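## Task

Take plate K83 out of plate nest N1 and set it flat on Q1's block, seated within the locators, with its well A1 at the block corner labelled A1. Close Q1's lid over the plate using the LID key. Q1 is loose, so it must finish in its original spot and orientation. Press START so that a run is active at the end. An active run counts against you if anything you needed to fix is still wrong. Anything held in place only by the robot does not count. Finally release everything and move the arms away; contact with START or with Q1's housing is still treated as clear.

## Robot and tools

Robot: two simulated arms, left_arm and right_arm. Each has six joints plus a gripper. The arm you are not using may be parked out of the way. The names are only labels and say nothing about which side of an image an arm appears on.

Frame: all reported hand positions share one scene frame. The origin sits on the table top midway between the arms. +x points out over the table, +z points up, and left_arm is on the +y side. Positions are in metres and orientations are quaternions in wxyz order. Printed hand positions can be off from the truth, more so at long reach. The arm bases may be tilted. Mounting plates and the metal frame behind the arms are fixed obstacles. A 'too close' warning counts a plate and its side of the frame as part of that arm.

Gripper: the fingers point along the gripper's +z axis and close along its y axis. The reported position is the point between the finger pads, roughly 1 cm behind the tips.

execute_actions: arguments are actions (a list holding one item, or empty) and an optional pictures boolean (camera images are included unless you pass false). An empty list only reports the current state. A move item is {"rows": [...], "steps": n}, with n from 1 to 15 control steps of 1/30 s each (15 if omitted). Each row is used for one step, and the last row repeats if the rows run out. A wait item is {"steps": n} with n up to 300; it returns once that many steps have elapsed since the previous result. A refused call moves nothing.

Row layout: always 14 numbers covering both arms, even if only one moves. First left_arm: waist, shoulder, elbow, wrist pitch, wrist yaw, wrist roll, then gripper opening. Then the same seven for right_arm. The joint values are absolute target angles in radians, in the same form as the Joint positions line, not offsets. Stated ranges per arm: waist -2.880 to 2.880, shoulder 0.000 to 3.142, elbow 0.000 to 3.019, wrist pitch -1.693 to 1.571, wrist yaw -1.571 to 1.571, wrist roll -2.094 to 2.094. True ends can differ by up to 0.019 rad either way. A call is refused if a target goes beyond 0.019 rad past a stated end and is also farther out than the joint's current angle. A target past the real end is clipped there, and the result then prints 'joint sent to its limit'. That note may refer to an earlier action still running. If the note is missing, you still cannot assume more travel is available. Opening is an absolute value from -1 (closed) to +1 (fully open).

Motion: each step, the joint target actually sent stays within a lead of the measured angle. The leads are waist 0.264, shoulder 0.32, elbow 0.276, wrist pitch 0.33, wrist yaw 0.186 and wrist roll 0.522 rad. If the targets would move the hand more than 70 mm from where it is, all joints are scaled back. Far moves therefore take several calls. Between calls the arms keep heading to the last row sent, until they have nearly stopped or a step is HELD. Fingers that are mid-motion keep moving. A request to move only a few mm may not move the hand at all.

Result lines: the state line gives each arm's end_effector_position and end_effector_quat_wxyz. Joint positions and Joint velocities list each arm's six joints (rad, rad/s), then the finger-pad gap (m, m/s; fully open is 0.094 m). grip_measured is the finger opening on the same -1..1 scale you command. Each gripper's reading may be off by up to about 1 mm, by a fixed amount for the whole scene. To hold something, keep the commanded opening below grip_measured: about 0.03 below grips firmly, and less gives a lighter hold. Finger force is limited to roughly 50-62 N per pad, and lower on parts thinner than about 2 mm. 'joint command not followed' means the clearance check altered or blocked some joint targets; the rest of the row still ran. HELD marks steps on which your row was not sent, in whole or in part. MOTOR HOT appears from 85 °C. At 100 °C an OVER-TEMPERATURE FAULT makes that arm let go and drop, so do not hold loads for long.

zoom_image: camera is one of cam_head_left, cam_head_right, cam_left_wrist or cam_right_wrist (each image is 504x504). region is [x0, y0, x1, y1] in pixels, with the origin at the top-left corner, and may be at most 504 by 504. It returns an enlarged view of that camera's latest image. The head cameras are pinhole with radial distortion; the wrist cameras are fisheye.

finished_scene: argument scene, the number of the current scene. This cannot be undone; the result says whether the goal was met and then gives the next task. Ending a reply without a tool call ends everything.

Task details: well A1 on a labelled item lies at its labelled short end, in the corner opposite the labelled long side. Q1's upper front keys, read left to right when facing it, are LID, CLEAR, START and STOP. LID toggles the lid, and LID and START are ignored while the lid is still moving. If the lid hits an obstruction, it stops and the lamp turns red. LID and START then do nothing until CLEAR releases the lid and reopens it. A blue lamp means a run is active. A plausible order is: open the lid, pick up the plate, place it oriented correctly, release and withdraw, press LID, wait for it to close, press START, then retract.

Avoid: knocking anything off the table, shifting or turning Q1, arm-to-arm collisions or hard pressing, drops, slips, slams and hard pushes. Loose objects may occasionally get nudged by outside disturbances, so check again before finishing. Smooth, low-effort motion is preferred.

Each tool is called in YAML: its name, and indented under it one key for each argument.

## Session

execute_actions:
  actions: []

Scene clock: 0.00 s of 10800.00 s.
left_arm: end_effector_position=(+0.6260, +0.4249, +0.1966) grip_measured=+1.000 end_effector_quat_wxyz=(-0.218, +0.661, -0.682, -0.223) | right_arm: end_effector_position=(+0.1625, -0.2216, +0.2105) grip_measured=+1.000 end_effector_quat_wxyz=(-0.002, +0.770, -0.630, +0.104)
Joint positions: left_arm=[ 0.041  2.034  1.955 -1.463 -0.634 -1.494  0.094] | right_arm=[ 0.624  0.647  0.75  -1.584  0.188 -1.319  0.094]
Joint velocities: left_arm=[ 0.005 -0.024  0.002  0.002 -0.037 -0.037  0.   ] | right_arm=[-0.005 -0.005 -0.012  0.007  0.007 -0.007  0.   ]

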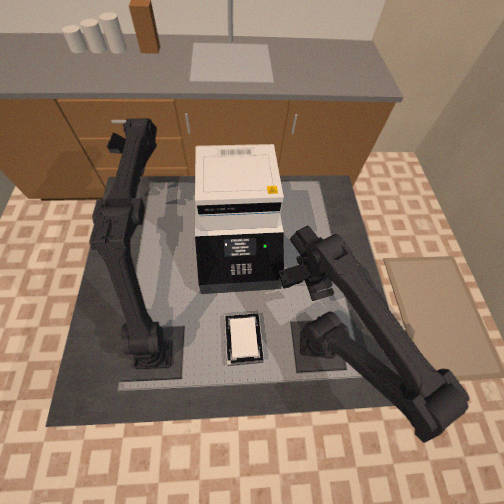

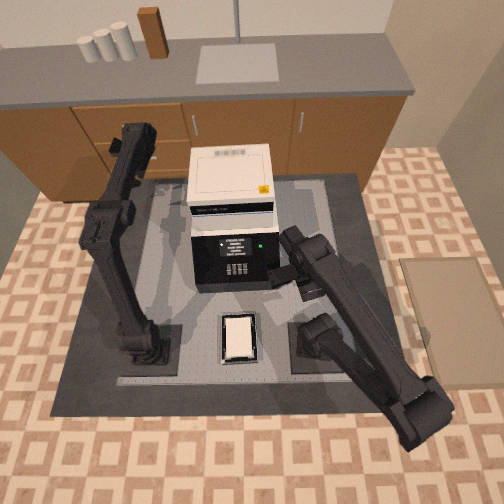

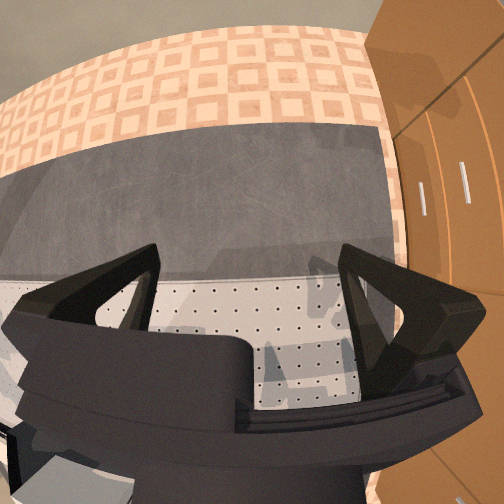

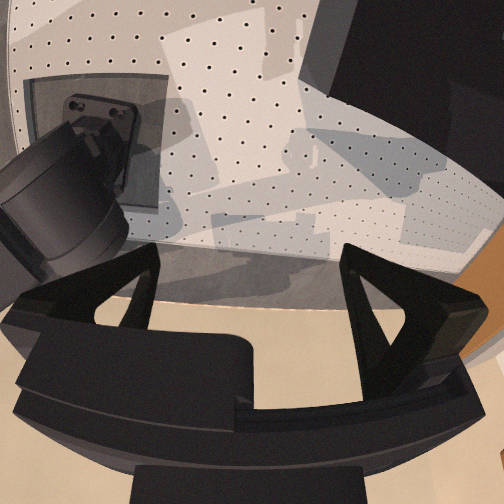

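zoom_image:
  camera: "cam_head_left"
  region: [180, 130, 300, 300]

zoom_image:
  camera: "cam_head_left"
  region: [200, 290, 290, 380]

Region (180, 130, 300, 300) of cam_head_left's 504x504 image, scaled by 2.965, with more detail than that image has; it fills the left 356 columns of this view, and the rest is white.

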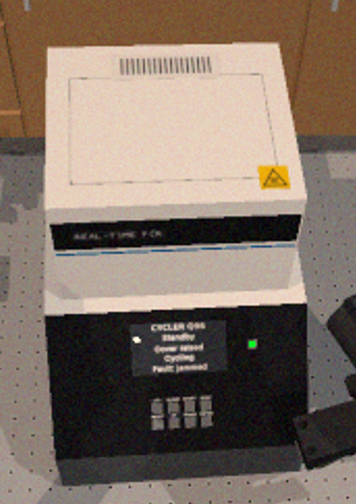

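Region (200, 290, 290, 380) of cam_head_left's 504x504 image, scaled by 5.600, with more detail than that image has.

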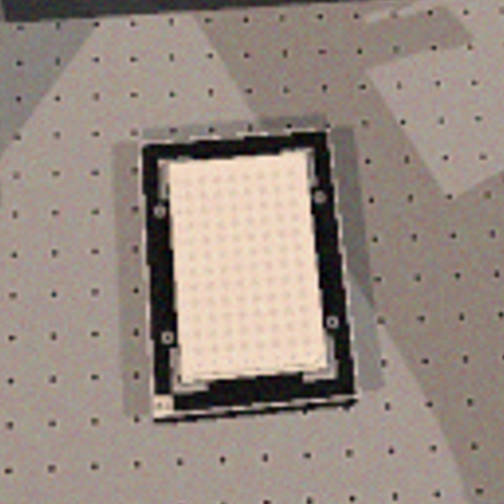

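execute_actions:
  actions:
    - {"rows":[[0.041,1.6,1.955,-1.463,0,-1.494,1,0,0.647,0.75,-1.584,0,-1.319,1]]}
  pictures: false

execute_actions:
  actions:
    - {"steps":30}
  pictures: false

execute_actions:
  actions:
    - {"rows":[[0.041,1.6,1.5,-1.463,0,-1.494,1,0,0.647,0.75,-1.1,0,-1.319,1]]}
  pictures: false

execute_actions:
  actions:
    - {"steps":30}

Scene clock: 8.57 s of 10800.00 s.
left_arm: end_effector_position=(+0.5895, +0.3311, +0.3376) grip_measured=+1.000 end_effector_quat_wxyz=(-0.134, +0.687, -0.709, +0.083) | right_arm: end_effector_position=(+0.1625, -0.2939, +0.2075) grip_measured=+1.000 end_effector_quat_wxyz=(+0.032, -0.540, +0.840, -0.032)
Joint positions: left_arm=[ 0.041  1.731  1.936 -1.463 -0.055 -1.494  0.094] | right_arm=[-0.013  0.647  0.75  -1.584  0.002 -1.319  0.094]
Joint velocities: left_arm=[-0.005 -0.835 -0.012 -0.007  0.696 -0.022  0.   ] | right_arm=[ 0.024 -0.005 -0.017  0.002  0.051 -0.007  0.   ]
Steps of this call (steps 1 to 90: nothing new was sent; then 5.07 s passed at rest; steps 91 to 105: all 15 steps of this action). Readings (joint positions):
91: left_arm=[0.041 2.028 1.954 -1.463 -0.601 -1.494] | right_arm=[0.593 0.647 0.750 -1.584 0.087 -1.319]
92: left_arm=[0.041 2.019 1.947 -1.463 -0.562 -1.494] | right_arm=[0.524 0.647 0.750 -1.584 0.029 -1.319]
94: left_arm=[0.041 1.993 1.938 -1.463 -0.487 -1.494] | right_arm=[0.342 0.647 0.750 -1.584 0.004 -1.319]
98: left_arm=[0.041 1.915 1.936 -1.463 -0.342 -1.494] | right_arm=[0.009 0.647 0.750 -1.584 0.003 -1.319]
105: the state above

Scene clock: 9.57 s of 10800.00 s.
left_arm: end_effector_position=(+0.5577, +0.3210, +0.4115) grip_measured=+1.000 end_effector_quat_wxyz=(-0.166, +0.676, -0.703, +0.146) | right_arm: end_effector_position=(+0.1625, -0.2938, +0.2075) grip_measured=+1.000 end_effector_quat_wxyz=(+0.032, -0.540, +0.840, -0.032)
Joint positions: left_arm=[ 0.041  1.599  1.936 -1.463 -0.003 -1.494  0.094] | right_arm=[-0.012  0.647  0.75  -1.584  0.002 -1.319  0.094]
Joint velocities: left_arm=[-0.005  0.005 -0.002  0.007 -0.022  0.022  0.   ] | right_arm=[-0.005  0.005 -0.002 -0.002 -0.007  0.066  0.   ]
Steps of this call (steps 1 to 30: the robot went on to your last target). Readings (joint positions):
1: left_arm=[0.041 1.702 1.936 -1.463 -0.031 -1.494] | right_arm=[-0.012 0.647 0.750 -1.584 0.002 -1.319]
2: left_arm=[0.041 1.674 1.936 -1.463 -0.015 -1.494] | right_arm=[-0.012 0.647 0.750 -1.584 0.002 -1.319]
4: left_arm=[0.041 1.621 1.936 -1.463 -0.005 -1.494] | right_arm=[-0.012 0.647 0.750 -1.584 0.002 -1.319]
8: left_arm=[0.041 1.560 1.936 -1.463 -0.004 -1.494] | right_arm=[-0.012 0.647 0.750 -1.584 0.002 -1.319]
30: the state above

Scene clock: 10.07 s of 10800.00 s.
left_arm: end_effector_position=(+0.4721, +0.3178, +0.1990) grip_measured=+1.000 end_effector_quat_wxyz=(+0.014, +0.692, -0.721, -0.014) | right_arm: end_effector_position=(+0.2652, -0.3120, +0.2373) grip_measured=+1.000 end_effector_quat_wxyz=(+0.196, -0.521, +0.811, -0.183)
Joint positions: left_arm=[ 0.041  1.634  1.478 -1.455 -0.002 -1.494  0.094] | right_arm=[-0.012  0.644  0.738 -1.122  0.002 -1.319  0.094]
Joint velocities: left_arm=[ 0.005 -0.024 -0.007 -0.007 -0.051  0.007  0.   ] | right_arm=[-0.024  0.015 -0.017  0.012 -0.037 -0.051  0.   ]
Steps of this call (steps 1 to 15: all 15 steps of this action). Readings (joint positions):
1: left_arm=[0.041 1.595 1.911 -1.457 -0.003 -1.494] | right_arm=[-0.012 0.644 0.746 -1.526 0.002 -1.319]
2: left_arm=[0.041 1.579 1.864 -1.455 -0.003 -1.494] | right_arm=[-0.012 0.642 0.740 -1.420 0.002 -1.319]
4: left_arm=[0.041 1.562 1.760 -1.455 -0.003 -1.494] | right_arm=[-0.012 0.644 0.738 -1.232 0.002 -1.319]
8: left_arm=[0.041 1.572 1.561 -1.455 -0.003 -1.494] | right_arm=[-0.012 0.644 0.738 -1.128 0.002 -1.319]
15: the state above

Scene clock: 11.07 s of 10800.00 s.
left_arm: end_effector_position=(+0.4712, +0.3177, +0.2046) grip_measured=+1.000 end_effector_quat_wxyz=(+0.010, +0.693, -0.721, -0.010) | right_arm: end_effector_position=(+0.2652, -0.3120, +0.2373) grip_measured=+1.000 end_effector_quat_wxyz=(+0.196, -0.521, +0.811, -0.183)
Joint positions: left_arm=[ 0.041  1.622  1.478 -1.455 -0.002 -1.494  0.094] | right_arm=[-0.012  0.644  0.738 -1.122  0.002 -1.319  0.094]
Joint velocities: left_arm=[-0.015 -0.005 -0.007  0.002  0.007  0.066  0.   ] | right_arm=[-0.015 -0.015  0.012 -0.017  0.037 -0.037  0.   ]
Steps of this call (steps 1 to 30: the robot went on to your last target). Readings (joint positions):
1: left_arm=[0.041 1.632 1.478 -1.455 -0.002 -1.494] | right_arm=[-0.012 0.644 0.738 -1.122 0.002 -1.319]
2: left_arm=[0.041 1.629 1.478 -1.455 -0.002 -1.494] | right_arm=[-0.012 0.644 0.738 -1.122 0.002 -1.319]
4: left_arm=[0.041 1.626 1.478 -1.455 -0.002 -1.494] | right_arm=[-0.012 0.644 0.738 -1.122 0.002 -1.319]
8: left_arm=[0.041 1.622 1.478 -1.455 -0.002 -1.494] | right_arm=[-0.012 0.644 0.738 -1.122 0.002 -1.319]
30: the state above
All arms were judged still, so your last target was given up. Only a new action makes them travel on or press farther. Fingers that are still opening or closing keep moving.

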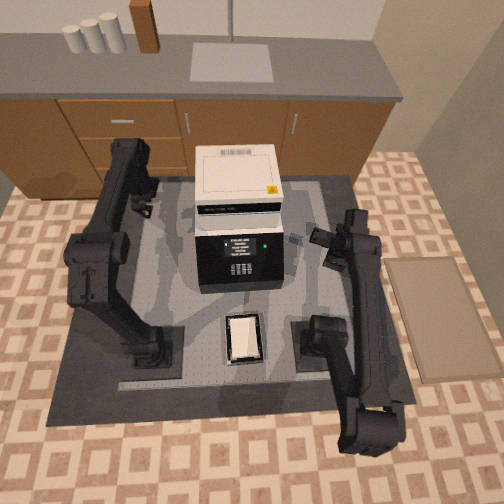

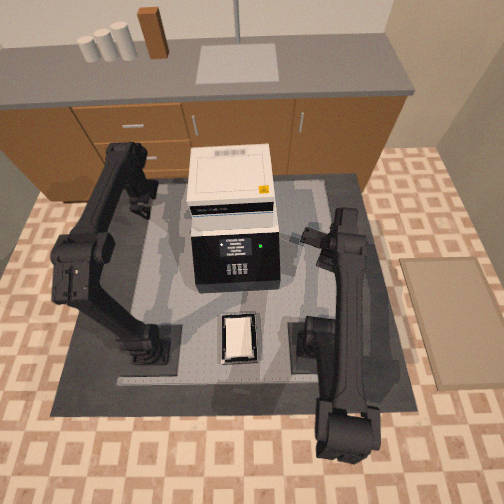

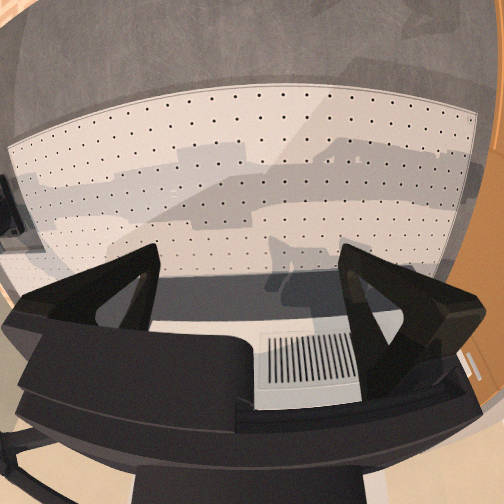

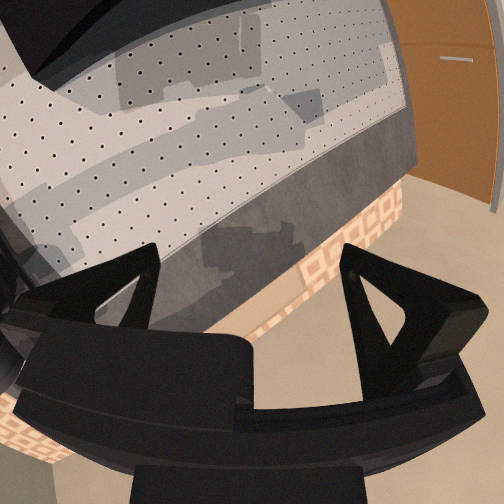

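execute_actions:
  actions:
    - {"rows":[[0.041,1.175,1.151,-1.547,0,-1.076,-1,-0.3,0.3,0.5,-1.4,0,0,1]]}
  pictures: false

execute_actions:
  actions:
    - {"rows":[[-1.076,1.175,1.151,-1.547,0,-1.076,-1,-0.3,0.3,0.5,-1.4,0,0,1]]}
  pictures: false

execute_actions:
  actions:
    - {"steps":30}

Scene clock: 27.17 s of 10800.00 s.
left_arm: end_effector_position=(+0.3058, +0.3117, +0.2657) grip_measured=-0.987 end_effector_quat_wxyz=(+0.027, -0.544, +0.838, -0.015) | right_arm: end_effector_position=(+0.1288, -0.3296, +0.1468) grip_measured=+1.000 end_effector_quat_wxyz=(+0.176, +0.146, +0.972, -0.060)
Joint positions: left_arm=[ 0.041  1.12   1.146 -1.537 -0.002 -1.115  0.001] | right_arm=[-0.307  0.285  0.479 -1.391  0.001 -0.173  0.094]
Joint velocities: left_arm=[-0.015  0.2   -0.002 -0.002  0.007  0.154 -0.   ] | right_arm=[-0.005  0.063  0.002  0.017  0.037  1.048  0.   ]
Steps of this call (steps 1 to 90: nothing new was sent; then 12.60 s passed at rest; steps 91 to 105: all 15 steps of this action). Readings (joint positions):
91: left_arm=[0.041 1.609 1.457 -1.455 -0.002 -1.457] | right_arm=[-0.023 0.633 0.726 -1.138 -0.002 -1.278]
92: left_arm=[0.041 1.579 1.409 -1.456 -0.002 -1.418] | right_arm=[-0.054 0.605 0.699 -1.169 -0.002 -1.228]
94: left_arm=[0.041 1.497 1.296 -1.475 -0.002 -1.350] | right_arm=[-0.144 0.509 0.618 -1.244 -0.002 -1.104]
98: left_arm=[0.041 1.291 1.157 -1.519 -0.002 -1.221] | right_arm=[-0.300 0.291 0.486 -1.378 0.001 -0.712]
105: the state above

Scene clock: 27.67 s of 10800.00 s.
left_arm: end_effector_position=(+0.1544, +0.0215, +0.2454) grip_measured=-0.987 end_effector_quat_wxyz=(-0.003, -0.024, +1.000, +0.003) | right_arm: end_effector_position=(+0.1289, -0.3296, +0.1464) grip_measured=+1.000 end_effector_quat_wxyz=(+0.179, +0.223, +0.957, -0.045)
Joint positions: left_arm=[-1.035  1.188  1.146 -1.537  0.002 -1.089  0.001] | right_arm=[-0.307  0.289  0.479 -1.391  0.001 -0.014  0.094]
Joint velocities: left_arm=[-1.841  0.005 -0.012  0.002  0.125  0.037 -0.001] | right_arm=[-0.005 -0.005  0.002 -0.002 -0.037 -0.037  0.   ]
Steps of this call (steps 1 to 15: all 15 steps of this action). Readings (joint positions):
1: left_arm=[0.022 1.127 1.146 -1.537 -0.010 -1.112] | right_arm=[-0.307 0.287 0.479 -1.391 0.001 -0.140]
2: left_arm=[-0.023 1.137 1.146 -1.537 -0.011 -1.109] | right_arm=[-0.307 0.289 0.479 -1.391 0.001 -0.113]
4: left_arm=[-0.158 1.157 1.146 -1.537 -0.010 -1.103] | right_arm=[-0.307 0.289 0.479 -1.391 0.001 -0.075]
8: left_arm=[-0.476 1.185 1.146 -1.537 -0.005 -1.095] | right_arm=[-0.307 0.289 0.479 -1.391 0.001 -0.036]
15: the state above

Scene clock: 28.67 s of 10800.00 s.
left_arm: end_effector_position=(+0.1415, +0.0143, +0.2454) grip_measured=-0.987 end_effector_quat_wxyz=(-0.003, -0.000, +1.000, +0.003) | right_arm: end_effector_position=(+0.1289, -0.3296, +0.1464) grip_measured=+1.000 end_effector_quat_wxyz=(+0.179, +0.225, +0.957, -0.044)
Joint positions: left_arm=[-1.08   1.188  1.146 -1.537  0.002 -1.085  0.001] | right_arm=[-0.307  0.289  0.479 -1.391  0.001 -0.009  0.094]
Joint velocities: left_arm=[-0.015 -0.005 -0.012  0.002  0.037  0.007 -0.   ] | right_arm=[-0.015 -0.005 -0.017  0.002  0.139 -0.007  0.   ]
Steps of this call (steps 1 to 30: the robot went on to your last target). Readings (joint positions):
1: left_arm=[-1.085 1.188 1.146 -1.537 0.005 -1.087] | right_arm=[-0.307 0.289 0.479 -1.391 0.001 -0.013]
2: left_arm=[-1.113 1.188 1.146 -1.537 0.006 -1.086] | right_arm=[-0.307 0.289 0.479 -1.391 0.001 -0.012]
4: left_arm=[-1.119 1.188 1.146 -1.537 0.006 -1.085] | right_arm=[-0.307 0.289 0.479 -1.391 0.001 -0.011]
8: left_arm=[-1.086 1.188 1.146 -1.537 0.003 -1.085] | right_arm=[-0.307 0.289 0.479 -1.391 0.001 -0.009]
30: the state above
All arms were judged still, so your last target was given up. Only a new action makes them travel on or press farther. Fingers that are still opening or closing keep moving.

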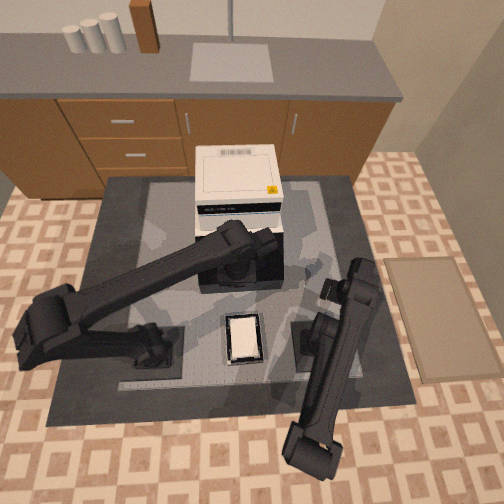

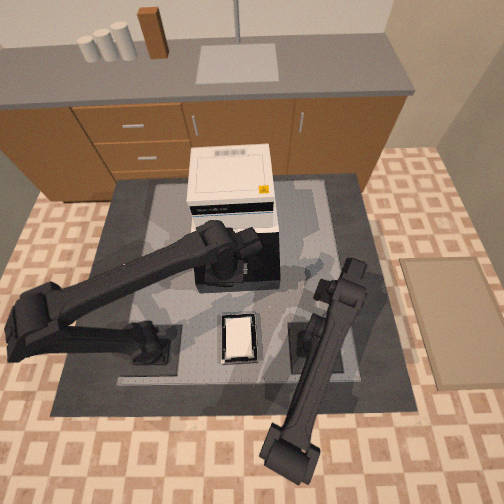

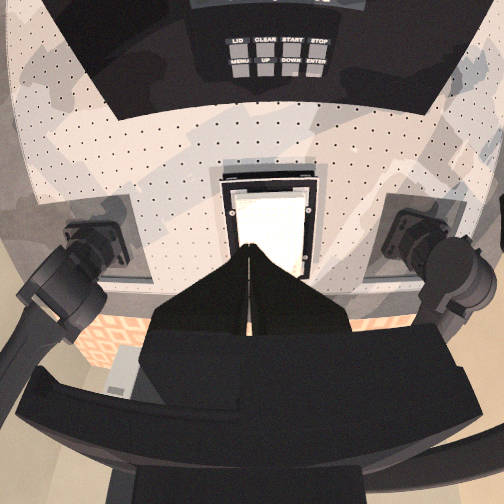

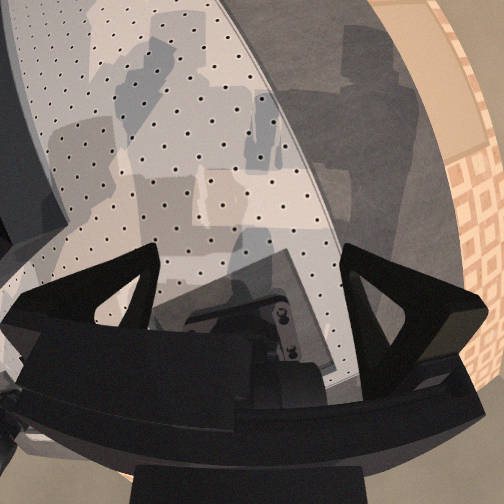

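execute_actions:
  actions:
    - {"rows":[[-0.791,1.18,0.93,-0.981,0,-0.79,-1,-0.3,0.3,0.5,-1.4,0,0,1]]}
  pictures: false

execute_actions:
  actions:
    - {"steps":15}

Scene clock: 32.50 s of 10800.00 s.
left_arm: end_effector_position=(+0.2623, +0.0288, +0.1691) grip_measured=-0.987 end_effector_quat_wxyz=(+0.103, -0.014, +0.989, -0.104) | right_arm: end_effector_position=(+0.1289, -0.3296, +0.1464) grip_measured=+1.000 end_effector_quat_wxyz=(+0.179, +0.225, +0.957, -0.044)
Joint positions: left_arm=[-0.782  1.191  0.918 -1.004 -0.003 -0.815  0.001] | right_arm=[-0.307  0.289  0.479 -1.391  0.001 -0.009  0.094]
Joint velocities: left_arm=[-0.063 -0.015 -0.002  0.002 -0.037  0.081 -0.001] | right_arm=[-0.024 -0.005  0.007 -0.012  0.007 -0.051  0.   ]
Steps of this call (steps 1 to 90: nothing new was sent; then 0.33 s passed at rest; steps 91 to 105: all 15 steps of this action). Readings (joint positions):
91: left_arm=[-1.067 1.184 1.127 -1.497 0.006 -1.056] | right_arm=[-0.307 0.289 0.479 -1.391 0.001 -0.009]
92: left_arm=[-1.036 1.174 1.092 -1.427 0.007 -1.025] | right_arm=[-0.307 0.289 0.479 -1.391 0.001 -0.009]
94: left_arm=[-0.940 1.169 1.013 -1.278 0.007 -0.965] | right_arm=[-0.307 0.289 0.479 -1.391 0.001 -0.009]
98: left_arm=[-0.774 1.189 0.921 -1.039 -0.002 -0.870] | right_arm=[-0.307 0.289 0.479 -1.391 0.001 -0.009]
105: the state above

Scene clock: 33.00 s of 10800.00 s.
left_arm: end_effector_position=(+0.2620, +0.0285, +0.1691) grip_measured=-0.987 end_effector_quat_wxyz=(+0.103, -0.007, +0.989, -0.103) | right_arm: end_effector_position=(+0.1289, -0.3296, +0.1464) grip_measured=+1.000 end_effector_quat_wxyz=(+0.179, +0.225, +0.957, -0.044)
Joint positions: left_arm=[-0.783  1.191  0.918 -1.004 -0.003 -0.801  0.001] | right_arm=[-0.307  0.289  0.479 -1.391  0.001 -0.009  0.094]
Joint velocities: left_arm=[-0.005 -0.015  0.002 -0.002 -0.022 -0.022  0.   ] | right_arm=[-0.015  0.005 -0.002  0.002  0.022 -0.007  0.   ]
Steps of this call (steps 1 to 15: the robot went on to your last target). Readings (joint positions):
1: left_arm=[-0.783 1.191 0.918 -1.004 -0.003 -0.812] | right_arm=[-0.307 0.289 0.479 -1.391 0.001 -0.009]
2: left_arm=[-0.783 1.191 0.918 -1.004 -0.003 -0.810] | right_arm=[-0.307 0.289 0.479 -1.391 0.001 -0.009]
4: left_arm=[-0.783 1.191 0.918 -1.004 -0.003 -0.806] | right_arm=[-0.307 0.289 0.479 -1.391 0.001 -0.009]
8: left_arm=[-0.783 1.191 0.918 -1.004 -0.003 -0.803] | right_arm=[-0.307 0.289 0.479 -1.391 0.001 -0.009]
15: the state above

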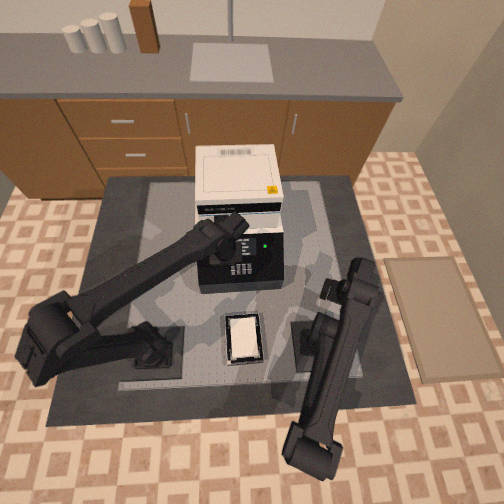

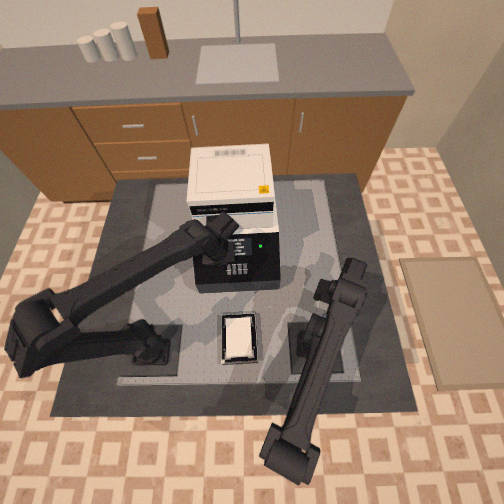

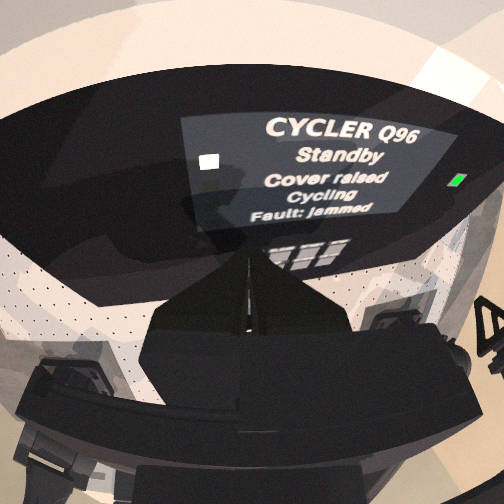

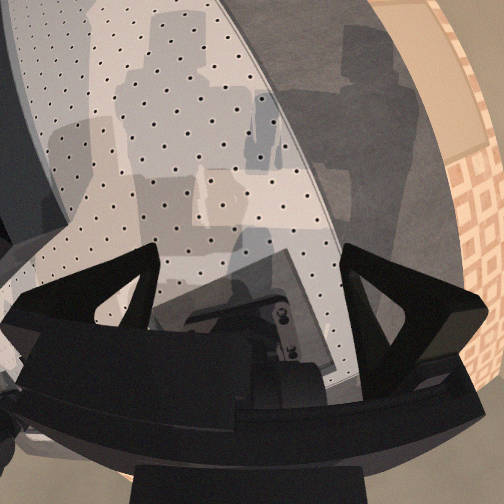

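execute_actions:
  actions:
    - {"rows":[[-0.835,1.18,0.905,-0.981,0,-0.83,-1,-0.3,0.3,0.5,-1.4,0,0,1]]}

Scene clock: 36.73 s of 10800.00 s.
left_arm: end_effector_position=(+0.2454, +0.0189, +0.1629) grip_measured=-0.987 end_effector_quat_wxyz=(+0.095, +0.008, +0.990, -0.103) | right_arm: end_effector_position=(+0.1289, -0.3296, +0.1464) grip_measured=+1.000 end_effector_quat_wxyz=(+0.179, +0.225, +0.957, -0.044)
Joint positions: left_arm=[-0.832  1.191  0.904 -1.002 -0.002 -0.819  0.001] | right_arm=[-0.307  0.289  0.479 -1.391  0.001 -0.009  0.094]
Joint velocities: left_arm=[-0.005 -0.015 -0.012 -0.007 -0.066  0.022 -0.001] | right_arm=[-0.005 -0.015  0.002 -0.022 -0.022  0.022  0.   ]
Steps of this call (steps 1 to 15: the robot went on to your last target; steps 16 to 90: nothing new was sent; then 0.23 s passed at rest; steps 91 to 105: all 15 steps of this action). Readings (joint positions):
91: left_arm=[-0.787 1.191 0.917 -1.003 -0.003 -0.804] | right_arm=[-0.307 0.289 0.479 -1.391 0.001 -0.009]
92: left_arm=[-0.795 1.191 0.915 -1.002 -0.003 -0.807] | right_arm=[-0.307 0.289 0.479 -1.391 0.001 -0.009]
94: left_arm=[-0.815 1.191 0.908 -1.002 -0.002 -0.812] | right_arm=[-0.307 0.289 0.479 -1.391 0.001 -0.009]
98: left_arm=[-0.832 1.191 0.904 -1.002 -0.002 -0.816] | right_arm=[-0.307 0.289 0.479 -1.391 0.001 -0.009]
105: the state above

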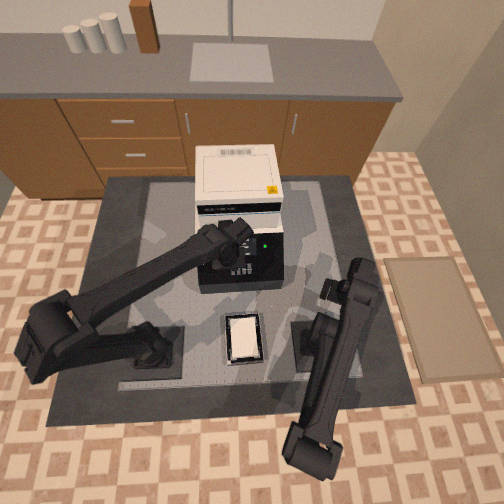

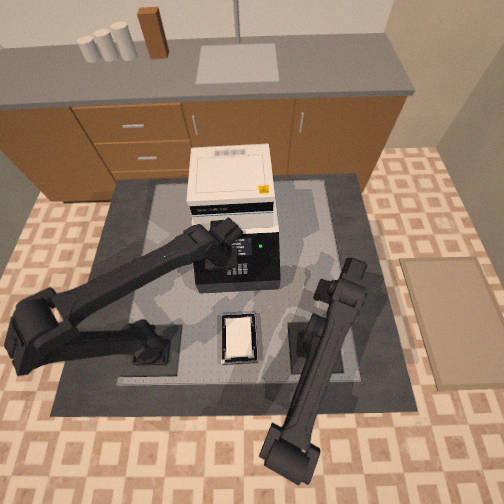

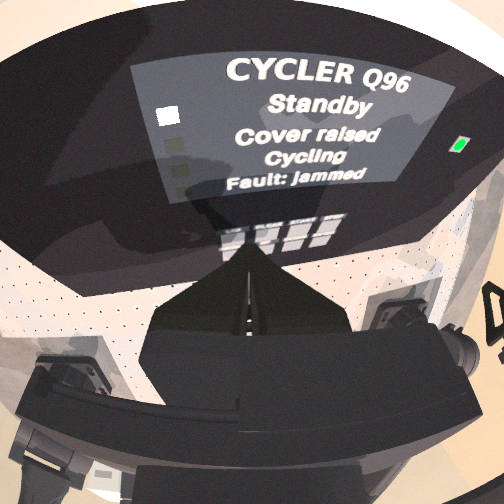

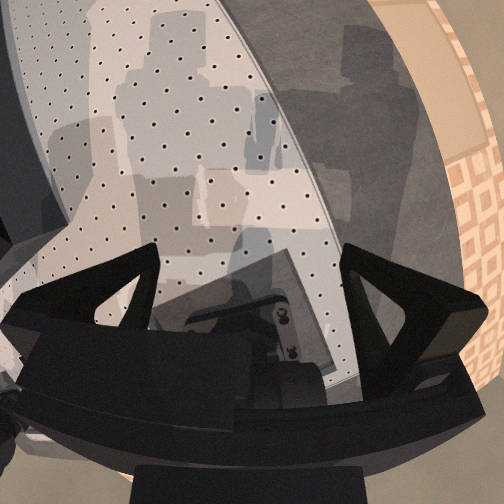

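execute_actions:
  actions:
    - {"rows":[[-0.82,1.245,0.905,-0.96,0,-0.83,-1,-0.3,0.3,0.5,-1.4,0,0,1]]}

Scene clock: 40.17 s of 10800.00 s.
left_arm: end_effector_position=(+0.2478, +0.0139, +0.1509) grip_measured=-0.988 end_effector_quat_wxyz=(+0.086, +0.008, +0.991, -0.099) | right_arm: end_effector_position=(+0.1289, -0.3296, +0.1464) grip_measured=+1.000 end_effector_quat_wxyz=(+0.179, +0.225, +0.957, -0.044)
Joint positions: left_arm=[-0.832  1.228  0.904 -0.984  0.008 -0.82   0.001] | right_arm=[-0.307  0.289  0.479 -1.391  0.001 -0.009  0.094]
Joint velocities: left_arm=[-0.005 -0.005  0.007 -0.012  0.066 -0.081  0.   ] | right_arm=[-0.015  0.005  0.002 -0.007  0.007  0.066  0.   ]
Steps of this call (steps 1 to 15: the robot went on to your last target; steps 16 to 88: nothing new was sent; steps 89 to 103: all 15 steps of this action). Readings (joint positions):
89: left_arm=[-0.832 1.194 0.904 -0.999 -0.002 -0.820] | right_arm=[-0.307 0.289 0.479 -1.391 0.001 -0.009]
90: left_arm=[-0.832 1.201 0.904 -0.992 -0.002 -0.820] | right_arm=[-0.307 0.289 0.479 -1.391 0.001 -0.009]
92: left_arm=[-0.832 1.219 0.904 -0.985 -0.002 -0.820] | right_arm=[-0.307 0.289 0.479 -1.391 0.001 -0.009]
96: left_arm=[-0.832 1.228 0.904 -0.984 0.008 -0.820] | right_arm=[-0.307 0.289 0.479 -1.391 0.001 -0.009]
103: the state above

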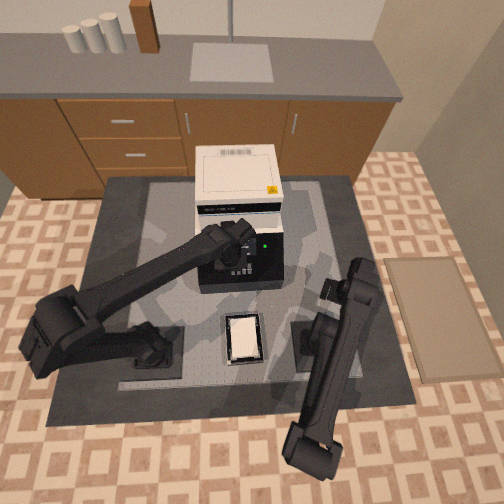

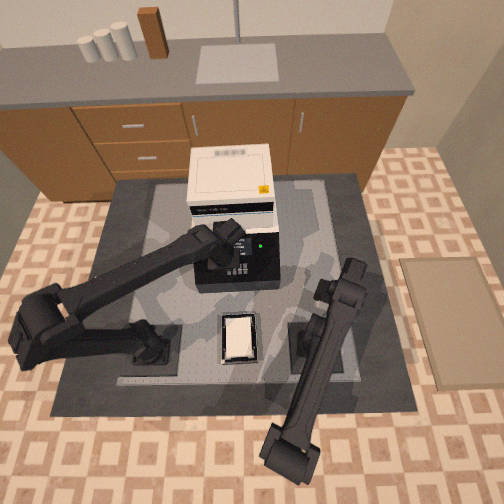

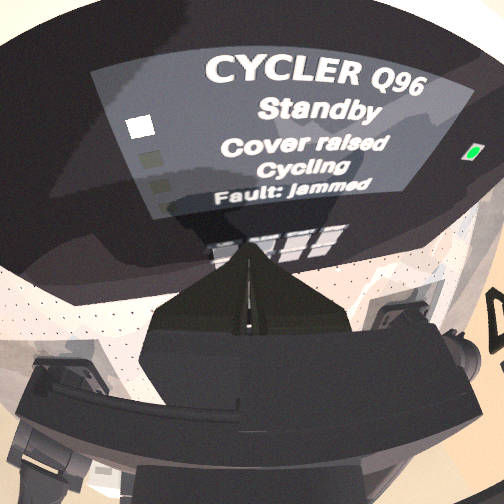

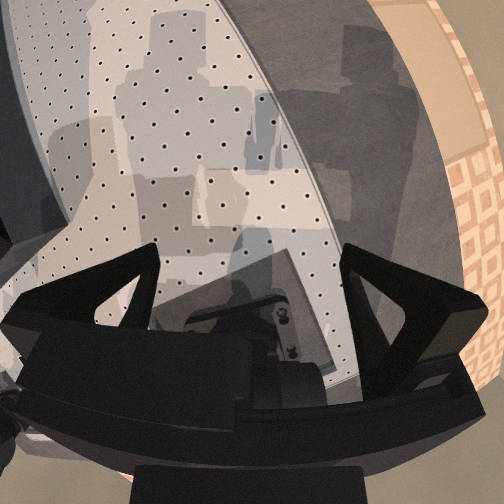

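execute_actions:
  actions:
    - {"rows":[[-0.82,1.17,0.905,-1.0,0,-0.83,-1,-0.3,0.3,0.5,-1.4,0,0,1],[-0.82,1.17,0.905,-1.0,0,-0.83,-1,-0.3,0.3,0.5,-1.4,0,0,1],[-0.82,1.17,0.905,-1.0,0,-0.83,-1,-0.3,0.3,0.5,-1.4,0,0,1],[-0.82,1.17,0.905,-1.0,0,-0.83,-1,-0.3,0.3,0.5,-1.4,0,0,1],[-0.805,1.17,0.905,-1.045,0,-0.83,-1,-0.3,0.3,0.5,-1.4,0,0,1]]}
  pictures: false

execute_actions:
  actions:
    - {"rows":[[-0.805,1.235,0.905,-1.045,0,-0.83,-1,-0.3,0.3,0.5,-1.4,0,0,1]]}

Scene clock: 43.57 s of 10800.00 s.
left_arm: end_effector_position=(+0.2446, +0.0286, +0.1648) grip_measured=-0.988 end_effector_quat_wxyz=(+0.089, -0.001, +0.991, -0.098) | right_arm: end_effector_position=(+0.1289, -0.3296, +0.1464) grip_measured=+1.000 end_effector_quat_wxyz=(+0.179, +0.225, +0.957, -0.044)
Joint positions: left_arm=[-0.814  1.177  0.901 -1.028  0.003 -0.82   0.001] | right_arm=[-0.307  0.289  0.479 -1.391  0.001 -0.009  0.094]
Joint velocities: left_arm=[-0.005 -0.015 -0.017  0.027 -0.007 -0.037 -0.   ] | right_arm=[-0.005  0.005 -0.007 -0.002  0.066 -0.007  0.   ]
Steps of this call (steps 1 to 15: the robot went on to your last target; steps 16 to 87: nothing new was sent; steps 88 to 102: all 15 steps of this action). Readings (joint positions):
88: left_arm=[-0.832 1.223 0.904 -0.984 0.008 -0.820] | right_arm=[-0.307 0.289 0.479 -1.391 0.001 -0.009]
89: left_arm=[-0.831 1.217 0.902 -0.985 0.005 -0.820] | right_arm=[-0.307 0.289 0.479 -1.391 0.001 -0.009]
91: left_arm=[-0.830 1.201 0.901 -0.985 0.004 -0.820] | right_arm=[-0.307 0.289 0.479 -1.391 0.001 -0.009]
95: left_arm=[-0.819 1.178 0.901 -1.022 0.003 -0.820] | right_arm=[-0.307 0.289 0.479 -1.391 0.001 -0.009]
102: the state above

Scene clock: 44.07 s of 10800.00 s.
left_arm: end_effector_position=(+0.2440, +0.0281, +0.1480) grip_measured=-0.988 end_effector_quat_wxyz=(+0.070, -0.001, +0.994, -0.080) | right_arm: end_effector_position=(+0.1289, -0.3296, +0.1464) grip_measured=+1.000 end_effector_quat_wxyz=(+0.179, +0.225, +0.957, -0.044)
Joint positions: left_arm=[-0.814  1.225  0.901 -1.034  0.007 -0.82   0.001] | right_arm=[-0.307  0.289  0.479 -1.391  0.001 -0.009  0.094]
Joint velocities: left_arm=[-0.015 -0.005  0.007 -0.002 -0.007  0.037 -0.   ] | right_arm=[-0.015 -0.005  0.002  0.012 -0.007 -0.007  0.   ]
Steps of this call (steps 1 to 15: all 15 steps of this action). Readings (joint positions):
1: left_arm=[-0.814 1.181 0.901 -1.029 0.003 -0.820] | right_arm=[-0.307 0.289 0.479 -1.391 0.001 -0.009]
2: left_arm=[-0.814 1.187 0.901 -1.029 0.003 -0.820] | right_arm=[-0.307 0.289 0.479 -1.391 0.001 -0.009]
4: left_arm=[-0.814 1.207 0.901 -1.030 0.003 -0.820] | right_arm=[-0.307 0.289 0.479 -1.391 0.001 -0.009]
8: left_arm=[-0.814 1.225 0.901 -1.034 0.007 -0.820] | right_arm=[-0.307 0.289 0.479 -1.391 0.001 -0.009]
15: the state above

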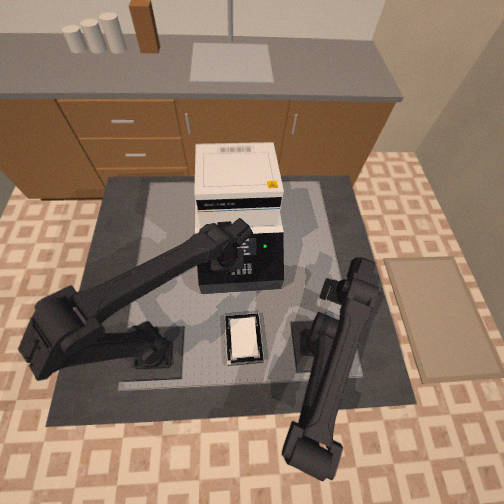

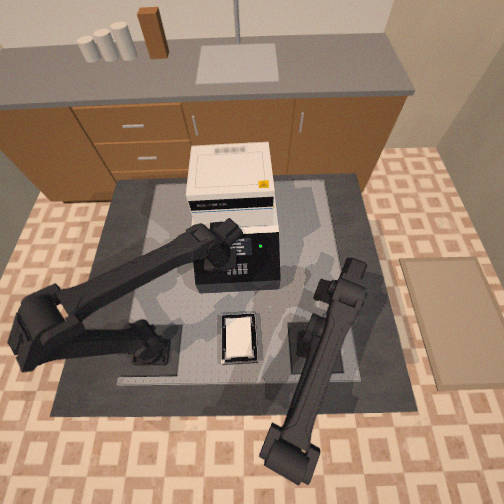

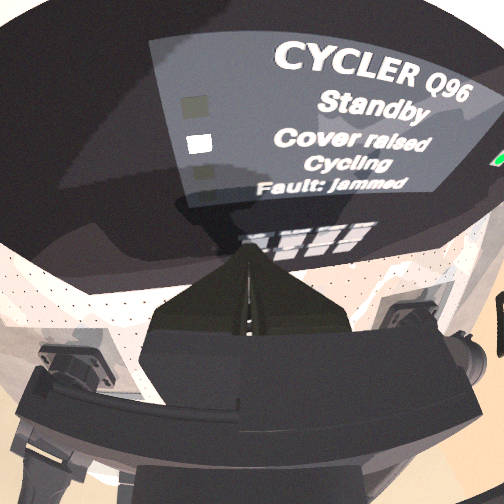

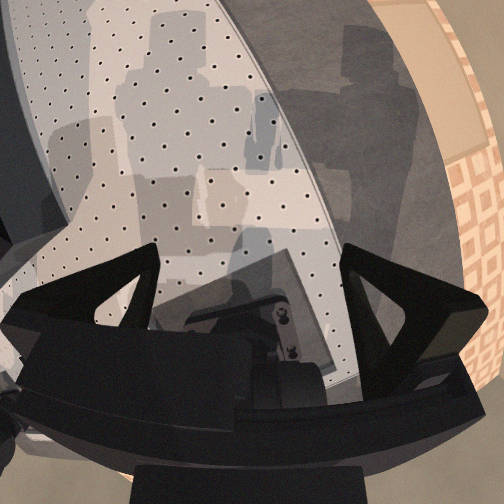

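execute_actions:
  actions:
    - {"rows":[[-0.805,1.1,0.905,-1.045,0,-0.83,-1,-0.3,0.3,0.5,-1.4,0,0,1]],"steps":8}
  pictures: false

execute_actions:
  actions:
    - {"rows":[[-1.412,1.15,0.935,-1.285,0,-1.47,1,-0.3,0.3,0.5,-1.4,0,0,1]]}
  pictures: false

execute_actions:
  actions:
    - {"rows":[[-1.412,1.21,0.935,-1.285,0,-1.47,1,-0.3,0.3,0.5,-1.4,0,0,1]]}

Scene clock: 48.40 s of 10800.00 s.
left_arm: end_effector_position=(+0.2393, +0.0342, +0.1917) grip_measured=-0.988 end_effector_quat_wxyz=(+0.115, -0.001, +0.985, -0.125) | right_arm: end_effector_position=(+0.1289, -0.3296, +0.1464) grip_measured=+1.000 end_effector_quat_wxyz=(+0.179, +0.225, +0.957, -0.044)
Joint positions: left_arm=[-0.814  1.09   0.894 -1.034  0.003 -0.82   0.001] | right_arm=[-0.307  0.289  0.479 -1.391  0.001 -0.009  0.094]
Joint velocities: left_arm=[-0.005 -0.19   0.012 -0.012 -0.022 -0.022  0.001] | right_arm=[-0.005 -0.015  0.007 -0.007 -0.022 -0.066  0.   ]
Steps of this call (steps 1 to 15: the robot went on to your last target; steps 16 to 122: nothing new was sent; steps 123 to 130: all 8 steps of this action). Readings (joint positions):
123: left_arm=[-0.814 1.215 0.900 -1.034 0.007 -0.820] | right_arm=[-0.307 0.289 0.479 -1.391 0.001 -0.009]
124: left_arm=[-0.814 1.199 0.896 -1.034 0.005 -0.820] | right_arm=[-0.307 0.289 0.479 -1.391 0.001 -0.009]
126: left_arm=[-0.814 1.154 0.894 -1.034 0.004 -0.820] | right_arm=[-0.307 0.289 0.479 -1.391 0.001 -0.009]
130: the state above

Scene clock: 48.90 s of 10800.00 s.
left_arm: end_effector_position=(+0.0324, -0.0097, +0.1629) grip_measured=+1.000 end_effector_quat_wxyz=(+0.002, +0.005, +1.000, -0.024) | right_arm: end_effector_position=(+0.1289, -0.3296, +0.1464) grip_measured=+1.000 end_effector_quat_wxyz=(+0.179, +0.226, +0.957, -0.044)
Joint positions: left_arm=[-1.431  1.156  0.902 -1.268  0.004 -1.427  0.094] | right_arm=[-0.307  0.289  0.479 -1.391  0.001 -0.008  0.094]
Joint velocities: left_arm=[ 0.23  -0.015 -0.002  0.007 -0.022 -0.227  0.   ] | right_arm=[-0.015 -0.005 -0.007 -0.017 -0.051 -0.051  0.   ]
Steps of this call (steps 1 to 15: all 15 steps of this action). Readings (joint positions):
1: left_arm=[-0.832 1.089 0.898 -1.070 -0.007 -0.889] | right_arm=[-0.307 0.289 0.479 -1.391 0.001 -0.009]
2: left_arm=[-0.875 1.093 0.902 -1.126 -0.008 -0.969] | right_arm=[-0.307 0.289 0.479 -1.391 0.001 -0.009]
4: left_arm=[-1.009 1.111 0.902 -1.203 -0.007 -1.117] | right_arm=[-0.307 0.289 0.479 -1.391 0.001 -0.008]
8: left_arm=[-1.329 1.149 0.902 -1.251 -0.000 -1.304] | right_arm=[-0.307 0.289 0.479 -1.391 0.001 -0.008]
15: the state above

Scene clock: 49.40 s of 10800.00 s.
left_arm: end_effector_position=(+0.0369, -0.0102, +0.1472) grip_measured=+1.000 end_effector_quat_wxyz=(-0.002, -0.018, +1.000, +0.003) | right_arm: end_effector_position=(+0.1289, -0.3296, +0.1464) grip_measured=+1.000 end_effector_quat_wxyz=(+0.179, +0.226, +0.957, -0.044)
Joint positions: left_arm=[-1.418  1.209  0.902 -1.269  0.002 -1.458  0.094] | right_arm=[-0.307  0.289  0.479 -1.391  0.001 -0.008  0.094]
Joint velocities: left_arm=[-0.015 -0.005 -0.027 -0.007 -0.051 -0.022  0.   ] | right_arm=[ 0.005 -0.015 -0.002  0.017 -0.037 -0.051  0.   ]
Steps of this call (steps 1 to 15: all 15 steps of this action). Readings (joint positions):
1: left_arm=[-1.424 1.159 0.902 -1.269 0.003 -1.433] | right_arm=[-0.307 0.289 0.479 -1.391 0.001 -0.008]
2: left_arm=[-1.420 1.165 0.902 -1.269 0.002 -1.439] | right_arm=[-0.307 0.289 0.479 -1.391 0.001 -0.008]
4: left_arm=[-1.418 1.185 0.902 -1.269 0.002 -1.446] | right_arm=[-0.307 0.289 0.479 -1.391 0.001 -0.008]
8: left_arm=[-1.418 1.209 0.902 -1.269 0.002 -1.454] | right_arm=[-0.307 0.289 0.479 -1.391 0.001 -0.008]
15: the state above

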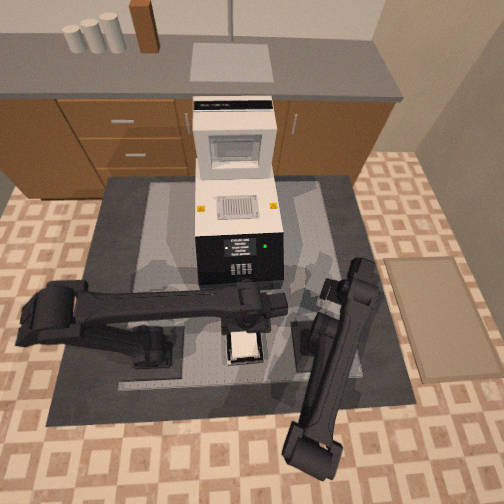

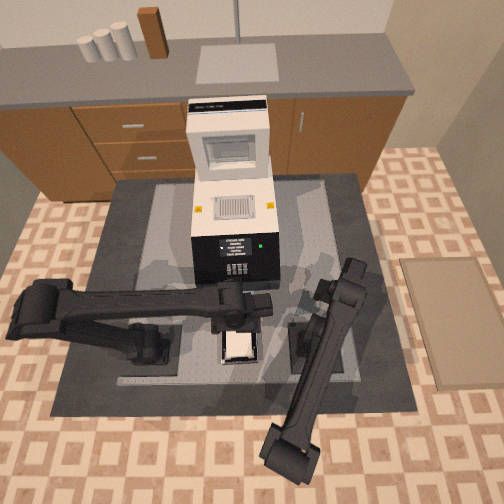

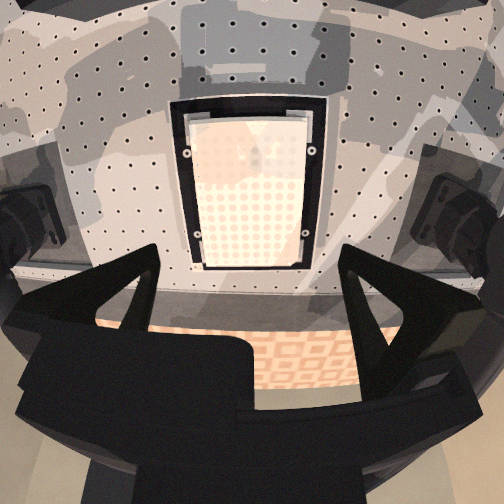

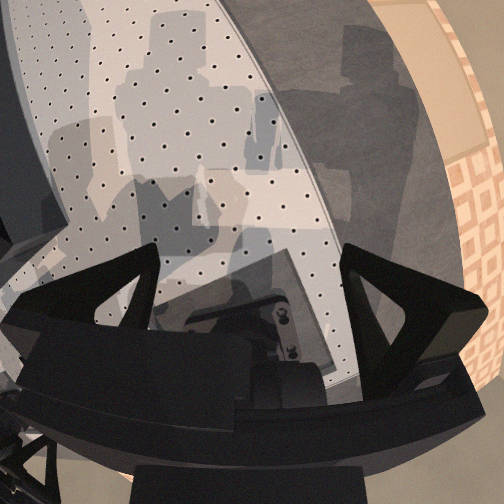

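zoom_image:
  camera: "cam_head_left"
  region: [195, 175, 285, 240]

zoom_image:
  camera: "cam_left_wrist"
  region: [150, 80, 350, 290]

zoom_image:
  camera: "cam_head_right"
  region: [215, 335, 265, 370]

Region (195, 175, 285, 240) of cam_head_left's 504x504 image, scaled by 5.600, with more detail than that image has.

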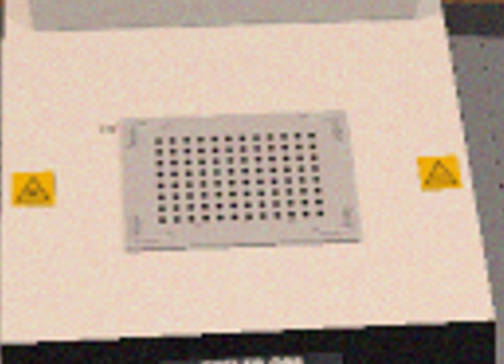

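Region (150, 80, 350, 290) of cam_left_wrist's 504x504 image, scaled by 2.400, with more detail than that image has; it fills the left 480 columns of this view, and the rest is white.

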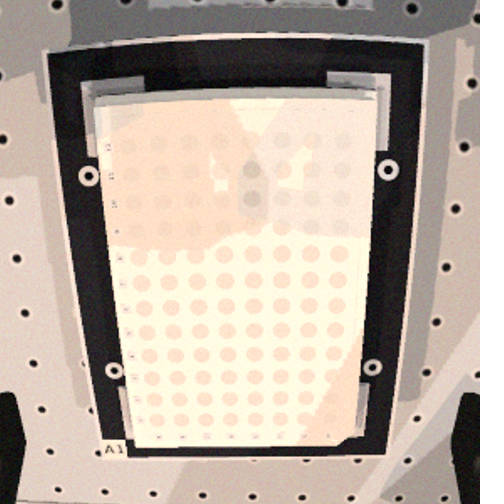

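Region (215, 335, 265, 370) of cam_head_right's 504x504 image, scaled by 10.080, with more detail than that image has; it fills the top 353 rows of this view, and the rest is white.

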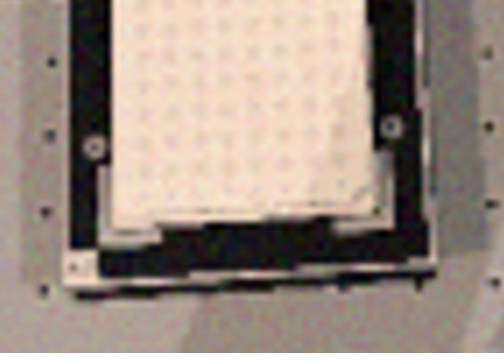

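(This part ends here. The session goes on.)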